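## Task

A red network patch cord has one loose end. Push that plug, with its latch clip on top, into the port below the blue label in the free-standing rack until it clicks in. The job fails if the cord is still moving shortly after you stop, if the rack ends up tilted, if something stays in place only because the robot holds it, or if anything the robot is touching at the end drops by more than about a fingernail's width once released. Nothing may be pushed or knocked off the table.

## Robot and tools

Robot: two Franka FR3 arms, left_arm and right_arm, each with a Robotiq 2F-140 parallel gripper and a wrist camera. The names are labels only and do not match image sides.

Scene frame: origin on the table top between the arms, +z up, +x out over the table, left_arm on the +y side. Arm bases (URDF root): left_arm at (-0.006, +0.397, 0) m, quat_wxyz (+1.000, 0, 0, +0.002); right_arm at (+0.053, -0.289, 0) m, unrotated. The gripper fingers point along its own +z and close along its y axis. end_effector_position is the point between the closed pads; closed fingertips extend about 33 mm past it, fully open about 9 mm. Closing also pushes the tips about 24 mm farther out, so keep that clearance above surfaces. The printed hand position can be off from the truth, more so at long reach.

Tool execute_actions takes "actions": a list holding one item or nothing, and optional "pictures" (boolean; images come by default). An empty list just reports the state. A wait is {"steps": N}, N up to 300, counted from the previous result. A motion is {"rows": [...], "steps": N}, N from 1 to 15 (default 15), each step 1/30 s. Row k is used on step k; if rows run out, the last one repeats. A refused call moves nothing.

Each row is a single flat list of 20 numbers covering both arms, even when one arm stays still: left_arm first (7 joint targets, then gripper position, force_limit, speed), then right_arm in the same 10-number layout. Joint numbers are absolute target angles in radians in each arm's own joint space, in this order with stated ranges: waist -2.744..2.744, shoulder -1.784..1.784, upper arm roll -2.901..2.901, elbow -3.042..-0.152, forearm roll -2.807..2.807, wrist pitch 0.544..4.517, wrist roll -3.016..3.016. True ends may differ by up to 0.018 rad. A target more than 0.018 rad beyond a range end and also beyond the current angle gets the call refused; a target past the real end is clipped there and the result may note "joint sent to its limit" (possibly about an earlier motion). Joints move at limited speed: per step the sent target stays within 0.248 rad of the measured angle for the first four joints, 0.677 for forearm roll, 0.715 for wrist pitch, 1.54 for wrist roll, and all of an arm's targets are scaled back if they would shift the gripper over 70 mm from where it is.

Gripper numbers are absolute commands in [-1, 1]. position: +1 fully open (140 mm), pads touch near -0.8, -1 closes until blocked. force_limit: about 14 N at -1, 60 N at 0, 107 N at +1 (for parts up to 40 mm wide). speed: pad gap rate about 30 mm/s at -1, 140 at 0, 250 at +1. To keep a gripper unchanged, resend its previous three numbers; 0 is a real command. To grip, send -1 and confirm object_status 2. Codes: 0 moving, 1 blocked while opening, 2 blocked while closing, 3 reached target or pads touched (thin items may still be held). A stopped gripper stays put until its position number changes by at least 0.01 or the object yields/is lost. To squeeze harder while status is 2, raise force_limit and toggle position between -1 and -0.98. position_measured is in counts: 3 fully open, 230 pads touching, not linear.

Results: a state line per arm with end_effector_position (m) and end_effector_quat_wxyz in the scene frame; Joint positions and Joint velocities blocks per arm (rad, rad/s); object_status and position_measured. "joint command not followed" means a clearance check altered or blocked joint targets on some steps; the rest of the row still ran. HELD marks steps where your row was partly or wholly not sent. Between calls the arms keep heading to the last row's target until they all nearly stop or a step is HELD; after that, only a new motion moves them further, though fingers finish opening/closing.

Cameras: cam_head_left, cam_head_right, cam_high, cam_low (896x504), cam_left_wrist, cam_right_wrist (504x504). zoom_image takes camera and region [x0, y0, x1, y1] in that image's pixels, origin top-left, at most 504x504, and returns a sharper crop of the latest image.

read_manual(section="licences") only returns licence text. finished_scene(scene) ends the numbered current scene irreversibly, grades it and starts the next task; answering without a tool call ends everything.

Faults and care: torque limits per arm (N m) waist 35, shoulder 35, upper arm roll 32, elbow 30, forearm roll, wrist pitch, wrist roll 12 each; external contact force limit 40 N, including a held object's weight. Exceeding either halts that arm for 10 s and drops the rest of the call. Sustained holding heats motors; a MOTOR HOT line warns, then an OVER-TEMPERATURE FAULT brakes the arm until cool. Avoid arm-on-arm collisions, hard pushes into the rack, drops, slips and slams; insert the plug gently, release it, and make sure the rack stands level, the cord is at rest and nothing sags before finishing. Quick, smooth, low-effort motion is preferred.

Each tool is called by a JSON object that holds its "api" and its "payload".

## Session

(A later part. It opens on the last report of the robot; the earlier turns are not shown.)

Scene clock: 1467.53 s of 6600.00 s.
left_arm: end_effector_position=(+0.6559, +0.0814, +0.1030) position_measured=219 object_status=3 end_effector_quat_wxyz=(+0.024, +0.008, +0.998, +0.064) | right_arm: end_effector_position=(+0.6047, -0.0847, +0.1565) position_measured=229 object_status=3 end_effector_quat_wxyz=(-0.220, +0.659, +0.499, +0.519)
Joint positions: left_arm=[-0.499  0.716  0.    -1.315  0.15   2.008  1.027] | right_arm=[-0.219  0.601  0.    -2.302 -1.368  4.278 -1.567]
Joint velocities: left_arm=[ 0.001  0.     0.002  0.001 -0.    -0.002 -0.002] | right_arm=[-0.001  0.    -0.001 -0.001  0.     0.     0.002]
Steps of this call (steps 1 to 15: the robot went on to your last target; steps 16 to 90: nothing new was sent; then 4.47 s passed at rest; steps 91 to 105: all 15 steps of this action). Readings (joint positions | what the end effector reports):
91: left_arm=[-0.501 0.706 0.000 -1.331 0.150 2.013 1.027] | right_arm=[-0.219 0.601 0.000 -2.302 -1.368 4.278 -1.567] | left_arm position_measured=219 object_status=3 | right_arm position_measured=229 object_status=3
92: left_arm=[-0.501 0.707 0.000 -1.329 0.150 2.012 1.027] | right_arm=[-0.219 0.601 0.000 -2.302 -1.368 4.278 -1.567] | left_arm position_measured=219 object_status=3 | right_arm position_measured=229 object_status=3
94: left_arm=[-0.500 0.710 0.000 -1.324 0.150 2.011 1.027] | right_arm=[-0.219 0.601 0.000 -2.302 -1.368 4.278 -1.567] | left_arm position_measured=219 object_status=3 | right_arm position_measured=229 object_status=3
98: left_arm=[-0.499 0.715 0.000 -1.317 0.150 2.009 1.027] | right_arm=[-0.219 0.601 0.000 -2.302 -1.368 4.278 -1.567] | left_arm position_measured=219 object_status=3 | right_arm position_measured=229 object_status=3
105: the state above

{"api": "execute_actions", "payload": {"actions": [{"rows": [[-0.4975,0.7174,0.0005,-1.312,0.1503,2.010,1.030,-0.72,-0.5,-0.8,-0.22,0.6,0,-2.3,-1.37,4.28,-1.571,-0.8,0,0],[-0.4971,0.7173,0.001,-1.311,0.1506,2.012,1.030,-0.72,-0.5,-0.8,-0.22,0.6,0,-2.3,-1.37,4.28,-1.571,-0.8,0,0],[-0.4967,0.7172,0.0015,-1.310,0.151,2.0135,1.030,-0.72,-0.5,-0.8,-0.22,0.6,0,-2.3,-1.37,4.28,-1.571,-0.8,0,0],[-0.4963,0.7171,0.002,-1.309,0.1513,2.015,1.030,-0.72,-0.5,-0.8,-0.22,0.6,0,-2.3,-1.37,4.28,-1.571,-0.8,0,0],[-0.4959,0.717,0.0025,-1.308,0.1516,2.0165,1.030,-0.72,-0.5,-0.8,-0.22,0.6,0,-2.3,-1.37,4.28,-1.571,-0.8,0,0],[-0.4955,0.717,0.003,-1.307,0.152,2.018,1.030,-0.72,-0.5,-0.8,-0.22,0.6,0,-2.3,-1.37,4.28,-1.571,-0.8,0,0],[-0.4952,0.717,0.0032,-1.306,0.1523,2.0195,1.030,-0.72,-0.5,-0.8,-0.22,0.6,0,-2.3,-1.37,4.28,-1.571,-0.8,0,0],[-0.4949,0.717,0.0035,-1.305,0.1526,2.021,1.030,-0.72,-0.5,-0.8,-0.22,0.6,0,-2.3,-1.37,4.28,-1.571,-0.8,0,0]], "steps": 15}]}}

{"api": "zoom_image", "payload": {"camera": "cam_right_wrist", "region": [205, 170, 295, 260]}}

Scene clock: 1475.03 s of 6600.00 s.
left_arm: end_effector_position=(+0.6607, +0.0817, +0.1061) position_measured=219 object_status=3 end_effector_quat_wxyz=(+0.029, +0.007, +0.998, +0.062) | right_arm: end_effector_position=(+0.6047, -0.0847, +0.1565) position_measured=229 object_status=3 end_effector_quat_wxyz=(-0.220, +0.659, +0.499, +0.519)
Joint positions: left_arm=[-0.497  0.716  0.002 -1.308  0.15   2.013  1.027] | right_arm=[-0.219  0.601  0.    -2.302 -1.368  4.278 -1.567]
Joint velocities: left_arm=[-0.     0.001  0.001  0.001 -0.    -0.    -0.   ] | right_arm=[ 0.001 -0.001  0.     0.    -0.001 -0.001  0.001]
Steps of this call (steps 1 to 15: the robot went on to your last target; steps 16 to 90: nothing new was sent; then 4.00 s passed at rest; steps 91 to 105: all 15 steps of this action). Readings (joint positions | what the end effector reports):
91: left_arm=[-0.499 0.716 0.000 -1.314 0.150 2.008 1.027] | right_arm=[-0.219 0.601 0.000 -2.302 -1.368 4.278 -1.567] | left_arm position_measured=219 object_status=3 | right_arm position_measured=229 object_status=3
92: left_arm=[-0.499 0.716 0.000 -1.314 0.150 2.008 1.027] | right_arm=[-0.219 0.601 0.000 -2.302 -1.368 4.278 -1.567] | left_arm position_measured=219 object_status=3 | right_arm position_measured=229 object_status=3
94: left_arm=[-0.499 0.716 0.000 -1.313 0.150 2.009 1.027] | right_arm=[-0.219 0.601 0.000 -2.302 -1.368 4.278 -1.567] | left_arm position_measured=219 object_status=3 | right_arm position_measured=229 object_status=3
98: left_arm=[-0.497 0.716 0.001 -1.309 0.150 2.013 1.027] | right_arm=[-0.219 0.601 0.000 -2.302 -1.368 4.278 -1.567] | left_arm position_measured=219 object_status=3 | right_arm position_measured=229 object_status=3
105: the state above

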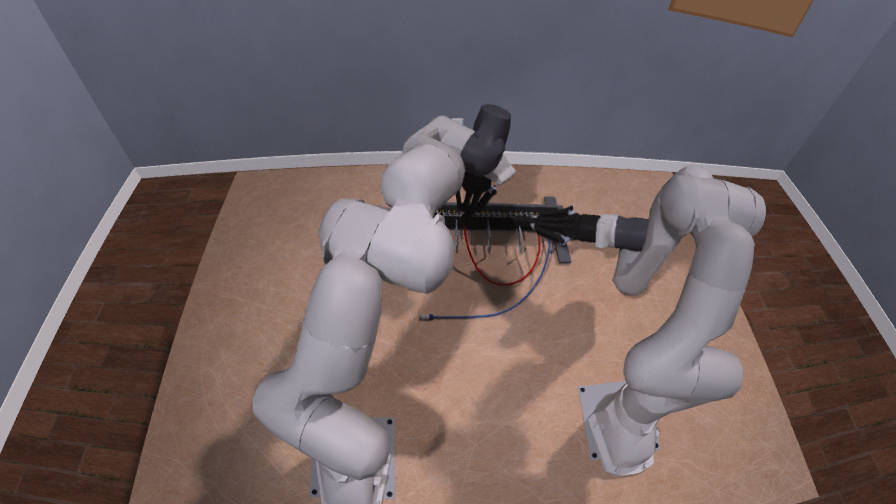

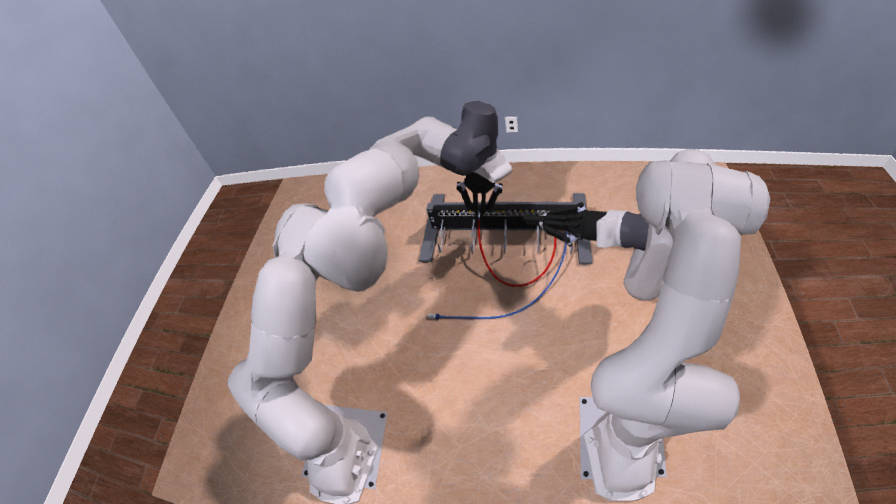

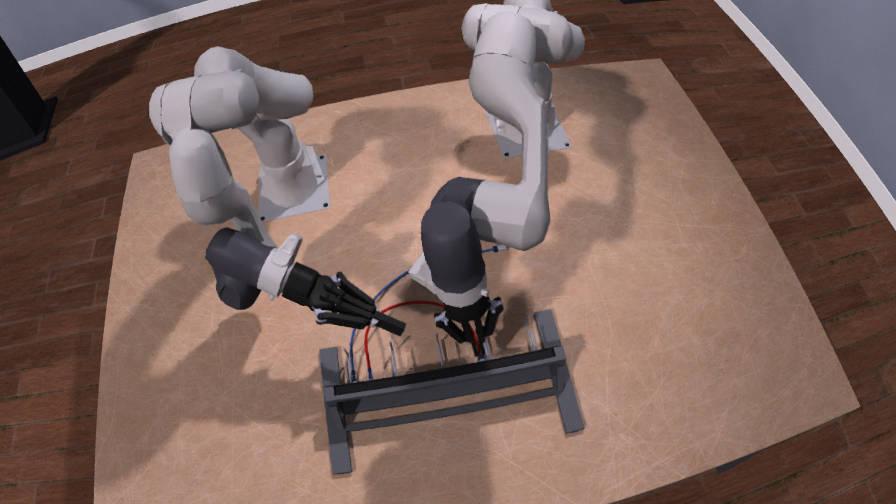

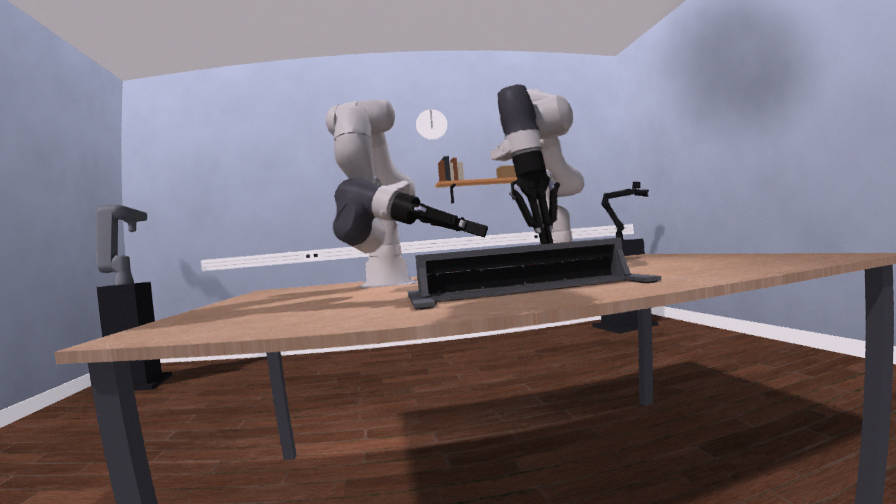

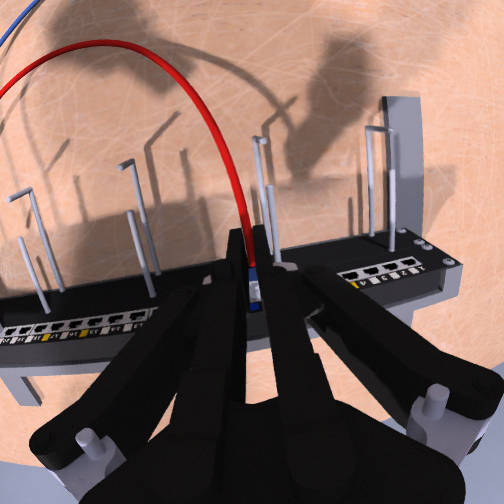

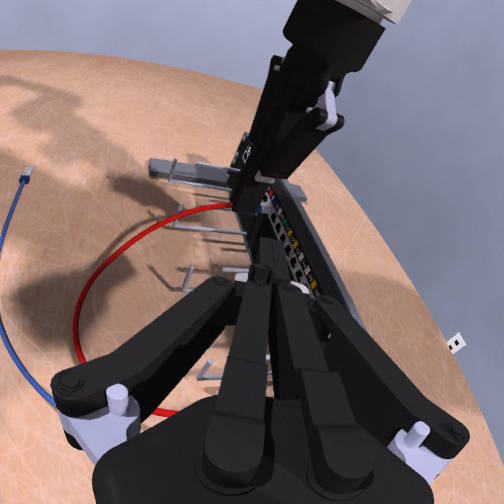

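Region (205, 170, 295, 260) of cam_right_wrist's 504x504 image, scaled by 5.600, with more detail than that image has.

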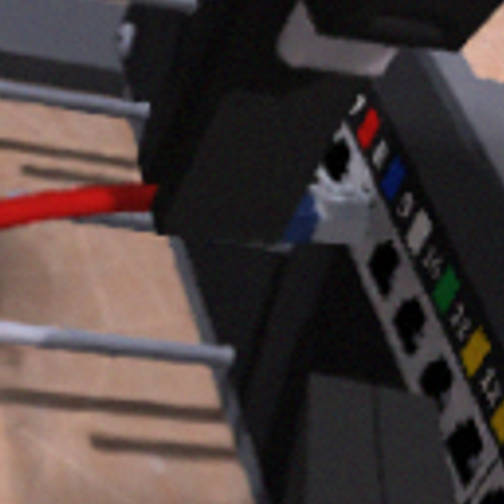

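{"api": "execute_actions", "payload": {"actions": [{"rows": [[-0.4965,0.7185,0.002,-1.308,0.150,2.013,1.030,-0.72,-0.5,-0.8,-0.22,0.6,0,-2.3,-1.37,4.28,-1.571,-0.8,0,0],[-0.4965,0.7195,0.002,-1.308,0.150,2.013,1.030,-0.72,-0.5,-0.8,-0.22,0.6,0,-2.3,-1.37,4.28,-1.571,-0.8,0,0],[-0.4965,0.7205,0.002,-1.308,0.150,2.013,1.030,-0.72,-0.5,-0.8,-0.22,0.6,0,-2.3,-1.37,4.28,-1.571,-0.8,0,0],[-0.4965,0.7215,0.002,-1.308,0.150,2.013,1.030,-0.72,-0.5,-0.8,-0.22,0.6,0,-2.3,-1.37,4.28,-1.571,-0.8,0,0],[-0.4965,0.7225,0.002,-1.308,0.150,2.013,1.030,-0.72,-0.5,-0.8,-0.22,0.6,0,-2.3,-1.37,4.28,-1.571,-0.8,0,0],[-0.4965,0.7235,0.002,-1.308,0.150,2.013,1.030,-0.72,-0.5,-0.8,-0.22,0.6,0,-2.3,-1.37,4.28,-1.571,-0.8,0,0],[-0.4965,0.7245,0.002,-1.306,0.150,2.013,1.030,-0.72,-0.5,-0.8,-0.22,0.6,0,-2.3,-1.37,4.28,-1.571,-0.8,0,0],[-0.496,0.7255,0.002,-1.3045,0.150,2.013,1.030,-0.72,-0.5,-0.8,-0.22,0.6,0,-2.3,-1.37,4.28,-1.571,-0.8,0,0],[-0.4955,0.7265,0.002,-1.303,0.150,2.013,1.030,-0.72,-0.5,-0.8,-0.22,0.6,0,-2.3,-1.37,4.28,-1.571,-0.8,0,0],[-0.495,0.7265,0.002,-1.3015,0.150,2.015,1.030,-0.72,-0.5,-0.8,-0.22,0.6,0,-2.3,-1.37,4.28,-1.571,-0.8,0,0]], "steps": 15}], "pictures": false}}

Scene clock: 1486.07 s of 6600.00 s.
left_arm: end_effector_position=(+0.6606, +0.0821, +0.1016) position_measured=219 object_status=3 end_effector_quat_wxyz=(+0.027, +0.007, +0.998, +0.063) | right_arm: end_effector_position=(+0.6047, -0.0847, +0.1565) position_measured=229 object_status=3 end_effector_quat_wxyz=(-0.220, +0.659, +0.499, +0.519)
Joint positions: left_arm=[-0.496  0.725  0.002 -1.304  0.15   2.013  1.027] | right_arm=[-0.219  0.601  0.    -2.302 -1.368  4.278 -1.567]
Joint velocities: left_arm=[ 0.002 -0.001  0.001  0.008 -0.    -0.001 -0.   ] | right_arm=[-0.     0.001  0.     0.001 -0.    -0.     0.001]
Steps of this call (steps 1 to 15: the robot went on to your last target; steps 16 to 90: nothing new was sent; then 7.53 s passed at rest; steps 91 to 105: all 15 steps of this action). Readings (joint positions | what the end effector reports):
91: left_arm=[-0.497 0.716 0.002 -1.308 0.150 2.013 1.027] | right_arm=[-0.219 0.601 0.000 -2.302 -1.368 4.278 -1.567] | left_arm position_measured=219 object_status=3 | right_arm position_measured=229 object_status=3
92: left_arm=[-0.497 0.716 0.001 -1.308 0.150 2.013 1.027] | right_arm=[-0.219 0.601 0.000 -2.302 -1.368 4.278 -1.567] | left_arm position_measured=219 object_status=3 | right_arm position_measured=229 object_status=3
94: left_arm=[-0.497 0.717 0.002 -1.308 0.150 2.013 1.027] | right_arm=[-0.219 0.601 0.000 -2.302 -1.368 4.278 -1.567] | left_arm position_measured=219 object_status=3 | right_arm position_measured=229 object_status=3
98: left_arm=[-0.497 0.721 0.002 -1.308 0.150 2.013 1.027] | right_arm=[-0.219 0.601 0.000 -2.302 -1.368 4.278 -1.567] | left_arm position_measured=219 object_status=3 | right_arm position_measured=229 object_status=3
105: the state above

{"api": "execute_actions", "payload": {"actions": [{"rows": [[-0.4955,0.726,0.0025,-1.302,0.1504,2.016,1.030,-0.72,-0.5,-0.8,-0.22,0.6,0,-2.3,-1.37,4.28,-1.571,-0.8,0,0],[-0.4953,0.7256,0.003,-1.3015,0.1508,2.018,1.030,-0.72,-0.5,-0.8,-0.22,0.6,0,-2.3,-1.37,4.28,-1.571,-0.8,0,0],[-0.495,0.7252,0.0034,-1.301,0.1512,2.020,1.030,-0.72,-0.5,-0.8,-0.22,0.6,0,-2.3,-1.37,4.28,-1.571,-0.8,0,0],[-0.4946,0.7248,0.0038,-1.3005,0.1516,2.022,1.030,-0.72,-0.5,-0.8,-0.22,0.6,0,-2.3,-1.37,4.28,-1.571,-0.8,0,0],[-0.4942,0.7244,0.0042,-1.300,0.152,2.024,1.030,-0.72,-0.5,-0.8,-0.22,0.6,0,-2.3,-1.37,4.28,-1.571,-0.8,0,0],[-0.4938,0.724,0.0046,-1.2994,0.1524,2.026,1.030,-0.72,-0.5,-0.8,-0.22,0.6,0,-2.3,-1.37,4.28,-1.571,-0.8,0,0],[-0.4934,0.7236,0.005,-1.2988,0.1528,2.028,1.030,-0.72,-0.5,-0.8,-0.22,0.6,0,-2.3,-1.37,4.28,-1.571,-0.8,0,0],[-0.493,0.7232,0.0055,-1.2982,0.1532,2.030,1.030,-0.72,-0.5,-0.8,-0.22,0.6,0,-2.3,-1.37,4.28,-1.571,-0.8,0,0],[-0.4926,0.7228,0.006,-1.2975,0.1536,2.032,1.030,-0.72,-0.5,-0.8,-0.22,0.6,0,-2.3,-1.37,4.28,-1.571,-0.8,0,0],[-0.4922,0.7224,0.0064,-1.2968,0.154,2.034,1.030,-0.72,-0.5,-0.8,-0.22,0.6,0,-2.3,-1.37,4.28,-1.571,-0.8,0,0]], "steps": 15}]}}

{"api": "zoom_image", "payload": {"camera": "cam_right_wrist", "region": [205, 170, 295, 260]}}

Scene clock: 1497.50 s of 6600.00 s.
left_arm: end_effector_position=(+0.6610, +0.0820, +0.1019) position_measured=219 object_status=3 end_effector_quat_wxyz=(+0.027, +0.007, +0.998, +0.063) | right_arm: end_effector_position=(+0.6047, -0.0847, +0.1565) position_measured=229 object_status=3 end_effector_quat_wxyz=(-0.220, +0.659, +0.499, +0.519)
Joint positions: left_arm=[-0.496  0.725  0.002 -1.303  0.15   2.014  1.027] | right_arm=[-0.219  0.601  0.    -2.302 -1.368  4.278 -1.567]
Joint velocities: left_arm=[ 0.     0.     0.001 -0.     0.001  0.001 -0.   ] | right_arm=[ 0.    -0.002  0.     0.     0.001  0.     0.   ]
Steps of this call (steps 1 to 15: the robot went on to your last target; steps 16 to 90: nothing new was sent; then 7.93 s passed at rest; steps 91 to 105: all 15 steps of this action). Readings (joint positions | what the end effector reports):
91: left_arm=[-0.496 0.725 0.002 -1.303 0.150 2.013 1.027] | right_arm=[-0.219 0.601 0.000 -2.302 -1.368 4.278 -1.567] | left_arm position_measured=219 object_status=3 | right_arm position_measured=229 object_status=3
92: left_arm=[-0.496 0.725 0.002 -1.303 0.150 2.013 1.027] | right_arm=[-0.219 0.601 0.000 -2.302 -1.368 4.278 -1.567] | left_arm position_measured=219 object_status=3 | right_arm position_measured=229 object_status=3
94: left_arm=[-0.496 0.725 0.002 -1.303 0.150 2.013 1.027] | right_arm=[-0.219 0.601 0.000 -2.302 -1.368 4.278 -1.567] | left_arm position_measured=219 object_status=3 | right_arm position_measured=229 object_status=3
98: left_arm=[-0.496 0.725 0.002 -1.303 0.150 2.014 1.027] | right_arm=[-0.219 0.601 0.000 -2.302 -1.368 4.278 -1.567] | left_arm position_measured=219 object_status=3 | right_arm position_measured=229 object_status=3
105: the state above

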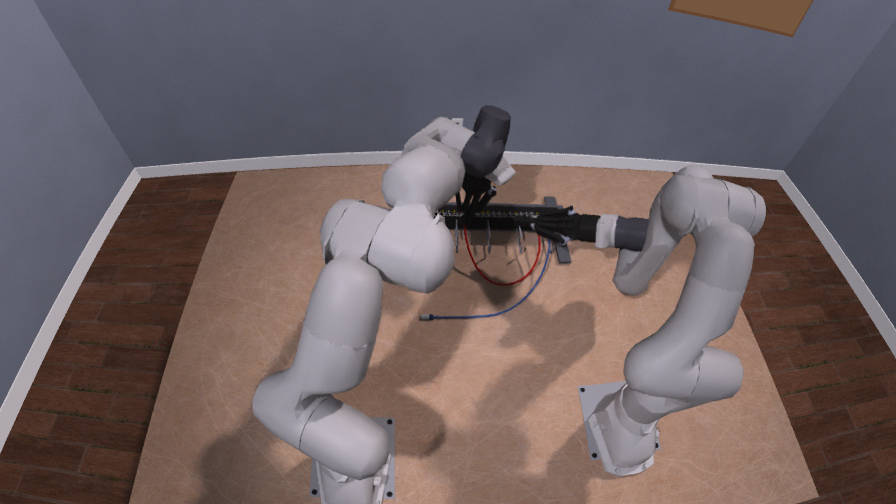

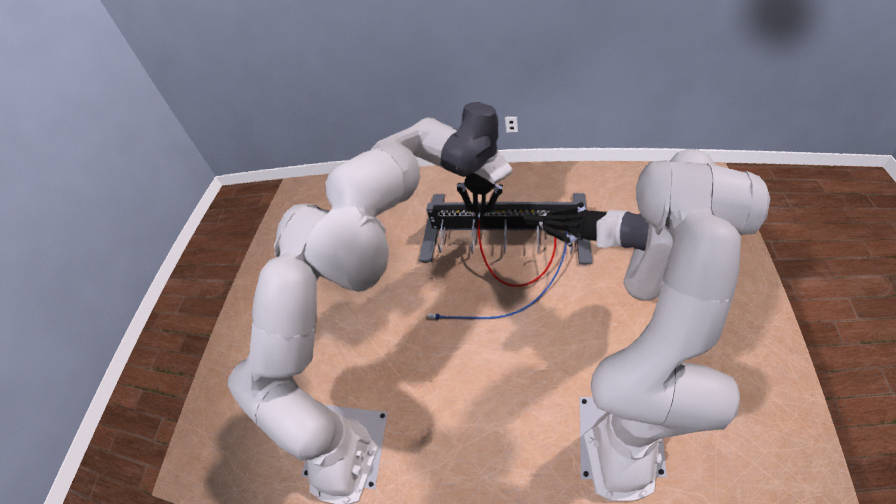

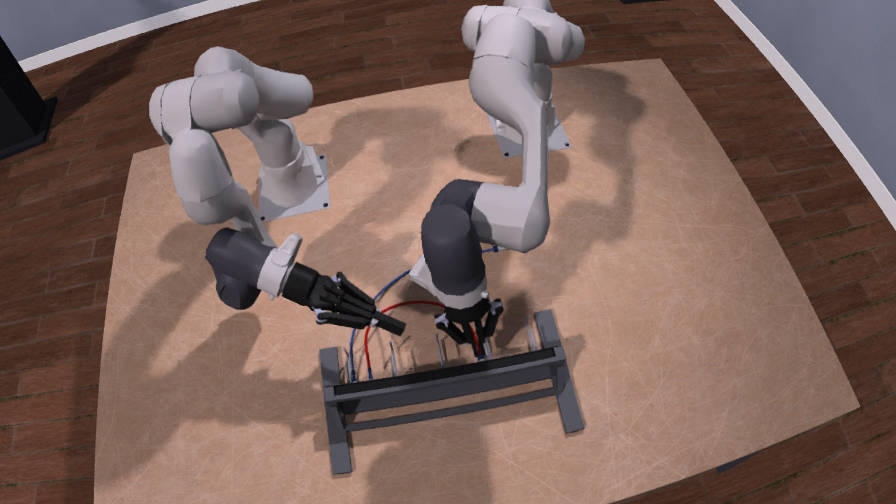

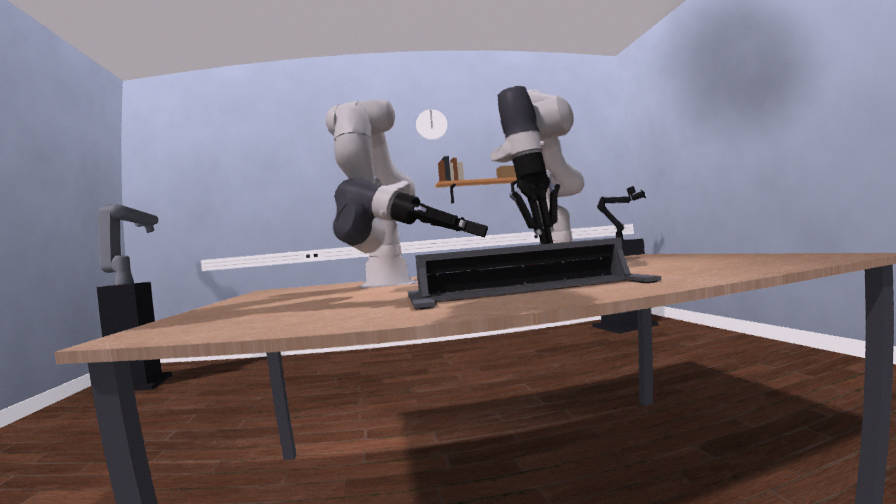

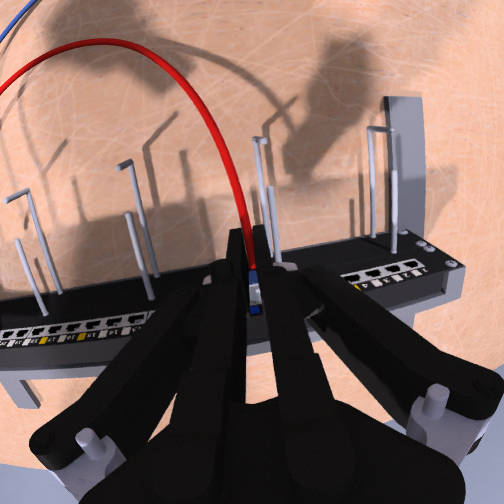

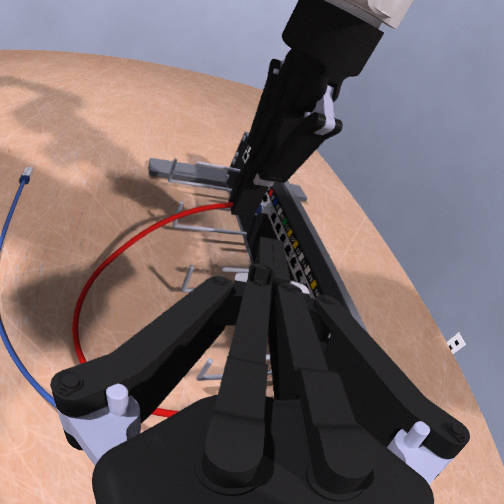

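Region (205, 170, 295, 260) of cam_right_wrist's 504x504 image, scaled by 5.600, with more detail than that image has.

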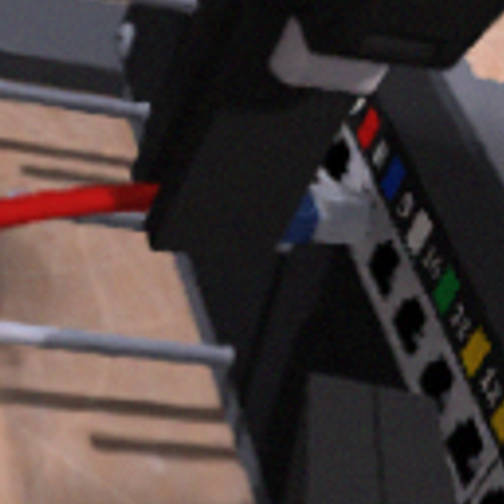

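{"api": "execute_actions", "payload": {"actions": [{"rows": [[-0.4922,0.7224,0.0064,-1.2968,0.154,2.034,1.030,-0.72,-0.5,-0.8,-0.22,0.6,0,-2.3,-1.37,4.28,-1.571,-0.8,0,0],[-0.4922,0.7224,0.0064,-1.2968,0.154,2.034,1.030,-0.72,-0.5,-0.8,-0.22,0.6,0,-2.3,-1.37,4.28,-1.571,-0.8,0,0],[-0.4918,0.722,0.0068,-1.2962,0.1543,2.036,1.030,-0.72,-0.5,-0.8,-0.22,0.6,0,-2.3,-1.37,4.28,-1.571,-0.8,0,0],[-0.4914,0.7216,0.0072,-1.2956,0.1546,2.038,1.030,-0.72,-0.5,-0.8,-0.22,0.6,0,-2.3,-1.37,4.28,-1.571,-0.8,0,0],[-0.491,0.7212,0.0076,-1.295,0.155,2.040,1.030,-0.72,-0.5,-0.8,-0.22,0.6,0,-2.3,-1.37,4.28,-1.571,-0.8,0,0],[-0.4905,0.7208,0.008,-1.2943,0.1553,2.042,1.030,-0.72,-0.5,-0.8,-0.22,0.6,0,-2.3,-1.37,4.28,-1.571,-0.8,0,0],[-0.490,0.7204,0.0085,-1.2936,0.1557,2.044,1.030,-0.72,-0.5,-0.8,-0.22,0.6,0,-2.3,-1.37,4.28,-1.571,-0.8,0,0],[-0.4895,0.720,0.009,-1.2928,0.156,2.046,1.030,-0.72,-0.5,-0.8,-0.22,0.6,0,-2.3,-1.37,4.28,-1.571,-0.8,0,0],[-0.489,0.7196,0.0094,-1.292,0.1564,2.048,1.030,-0.72,-0.5,-0.8,-0.22,0.6,0,-2.3,-1.37,4.28,-1.571,-0.8,0,0]], "steps": 15}], "pictures": false}}

Scene clock: 1507.23 s of 6600.00 s.
left_arm: end_effector_position=(+0.6612, +0.0820, +0.1019) position_measured=219 object_status=3 end_effector_quat_wxyz=(+0.028, +0.007, +0.998, +0.062) | right_arm: end_effector_position=(+0.6047, -0.0847, +0.1565) position_measured=229 object_status=3 end_effector_quat_wxyz=(-0.220, +0.659, +0.499, +0.519)
Joint positions: left_arm=[-0.496  0.725  0.002 -1.303  0.15   2.014  1.027] | right_arm=[-0.219  0.601  0.    -2.302 -1.368  4.278 -1.567]
Joint velocities: left_arm=[-0.     0.001 -0.001  0.001  0.    -0.     0.001] | right_arm=[ 0.    -0.001  0.002  0.     0.001 -0.001 -0.   ]
Steps of this call (steps 1 to 15: the robot went on to your last target; steps 16 to 90: nothing new was sent; then 6.23 s passed at rest; steps 91 to 105: all 15 steps of this action). Readings (joint positions | what the end effector reports):
91: left_arm=[-0.496 0.725 0.002 -1.303 0.150 2.014 1.027] | right_arm=[-0.219 0.601 0.000 -2.302 -1.368 4.278 -1.567] | left_arm position_measured=219 object_status=3 | right_arm position_measured=229 object_status=3
92: left_arm=[-0.496 0.725 0.002 -1.303 0.150 2.014 1.027] | right_arm=[-0.219 0.601 0.000 -2.302 -1.368 4.278 -1.567] | left_arm position_measured=219 object_status=3 | right_arm position_measured=229 object_status=3
94: left_arm=[-0.496 0.725 0.002 -1.303 0.150 2.014 1.027] | right_arm=[-0.219 0.601 0.000 -2.302 -1.368 4.278 -1.567] | left_arm position_measured=219 object_status=3 | right_arm position_measured=229 object_status=3
98: left_arm=[-0.496 0.725 0.002 -1.303 0.150 2.014 1.027] | right_arm=[-0.219 0.601 0.000 -2.302 -1.368 4.278 -1.567] | left_arm position_measured=219 object_status=3 | right_arm position_measured=229 object_status=3
105: the state above

{"api": "execute_actions", "payload": {"actions": [{"rows": [[-0.493,0.7225,0.006,-1.298,0.153,2.030,1.030,-0.72,-0.5,-0.8,-0.22,0.6,0,-2.3,-1.37,4.28,-1.571,-0.8,0,0],[-0.4963,0.725,0.002,-1.303,0.150,2.014,1.030,-0.72,-0.5,-0.8,-0.22,0.6,0,-2.3,-1.37,4.28,-1.571,-0.8,0,0]], "steps": 6}], "pictures": true}}

{"api": "zoom_image", "payload": {"camera": "cam_high", "region": [335, 330, 505, 400]}}

Scene clock: 1511.13 s of 6600.00 s.
left_arm: end_effector_position=(+0.6608, +0.0821, +0.1018) position_measured=219 object_status=3 end_effector_quat_wxyz=(+0.027, +0.007, +0.998, +0.063) | right_arm: end_effector_position=(+0.6047, -0.0847, +0.1565) position_measured=229 object_status=3 end_effector_quat_wxyz=(-0.220, +0.659, +0.499, +0.519)
Joint positions: left_arm=[-0.497  0.725  0.002 -1.303  0.15   2.013  1.027] | right_arm=[-0.219  0.601  0.    -2.302 -1.368  4.278 -1.567]
Joint velocities: left_arm=[ 0.001  0.001 -0.     0.001 -0.001  0.001 -0.002] | right_arm=[-0.     0.    -0.    -0.    -0.     0.001  0.001]
Steps of this call (steps 1 to 15: the robot went on to your last target; steps 16 to 90: nothing new was sent; then 0.70 s passed at rest; steps 91 to 96: all 6 steps of this action). Readings (joint positions | what the end effector reports):
91: left_arm=[-0.496 0.725 0.002 -1.303 0.150 2.014 1.027] | right_arm=[-0.219 0.601 0.000 -2.302 -1.368 4.278 -1.567] | left_arm position_measured=219 object_status=3 | right_arm position_measured=229 object_status=3
92: left_arm=[-0.496 0.725 0.002 -1.303 0.150 2.013 1.027] | right_arm=[-0.219 0.601 0.000 -2.302 -1.368 4.278 -1.567] | left_arm position_measured=219 object_status=3 | right_arm position_measured=229 object_status=3
94: left_arm=[-0.497 0.725 0.002 -1.303 0.150 2.013 1.027] | right_arm=[-0.219 0.601 0.000 -2.302 -1.368 4.278 -1.567] | left_arm position_measured=219 object_status=3 | right_arm position_measured=229 object_status=3
96: the state above

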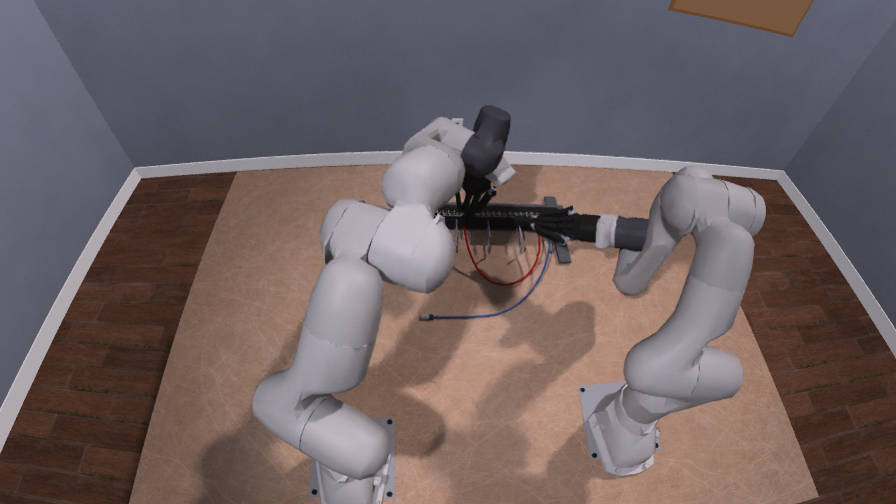

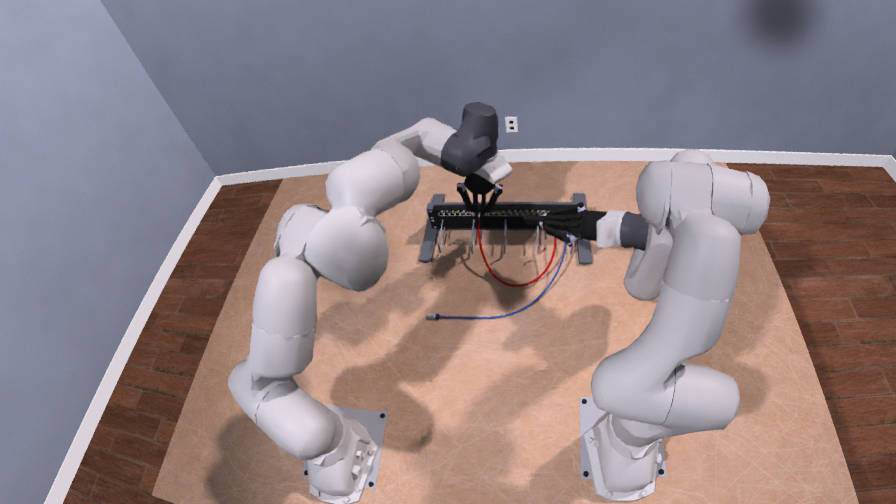

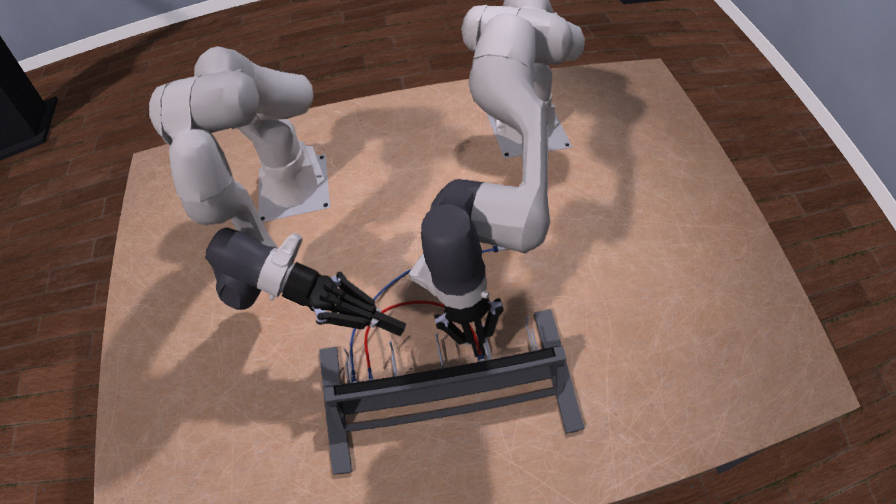

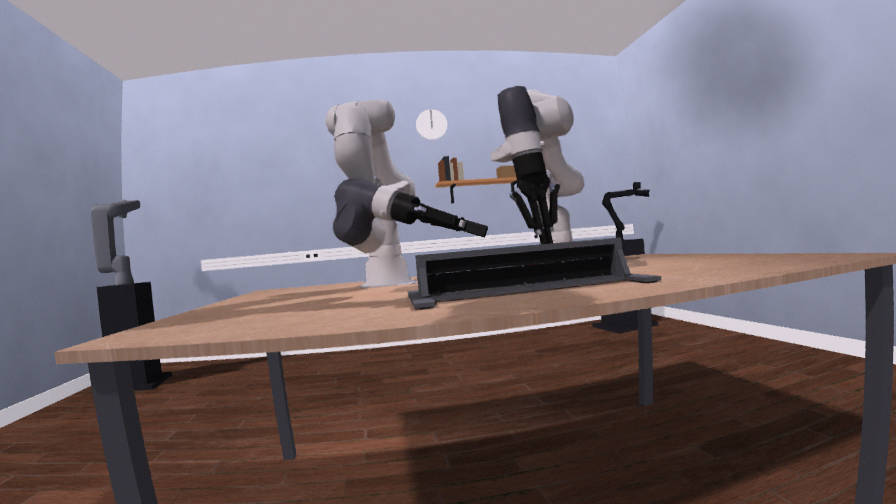

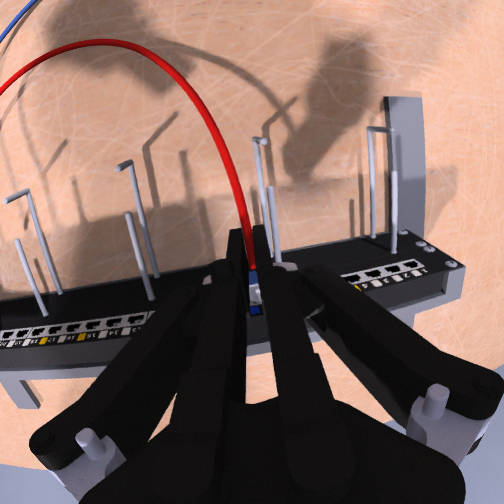

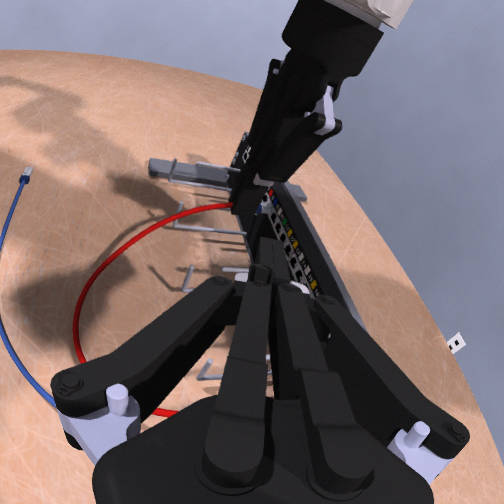

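Region (335, 330, 505, 400) of cam_high's 896x504 image, scaled by 2.965, with more detail than that image has; it fills the top 208 rows of this view, and the rest is white.

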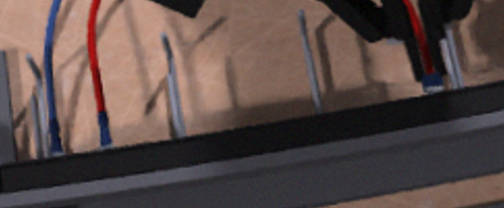

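{"api": "zoom_image", "payload": {"camera": "cam_high", "region": [345, 360, 385, 390]}}

{"api": "zoom_image", "payload": {"camera": "cam_high", "region": [460, 342, 500, 372]}}

Region (345, 360, 385, 390) of cam_high's 896x504 image, scaled by 12.600, with more detail than that image has; it fills the top 378 rows of this view, and the rest is white.

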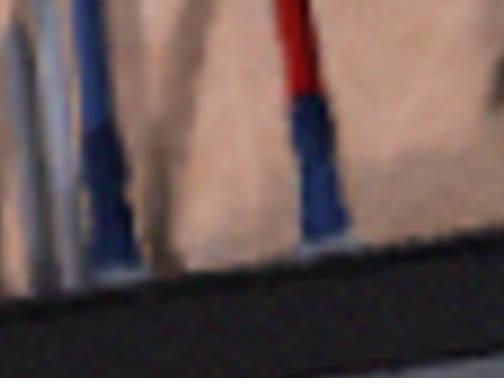

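Region (460, 342, 500, 372) of cam_high's 896x504 image, scaled by 12.600, with more detail than that image has; it fills the top 378 rows of this view, and the rest is white.

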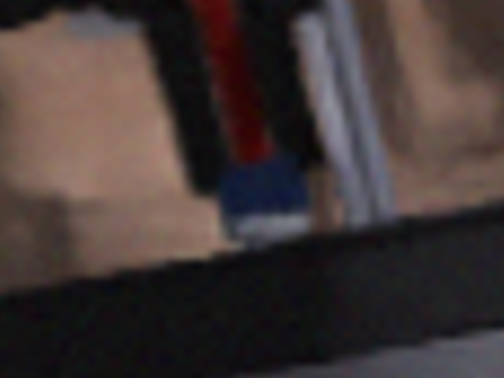

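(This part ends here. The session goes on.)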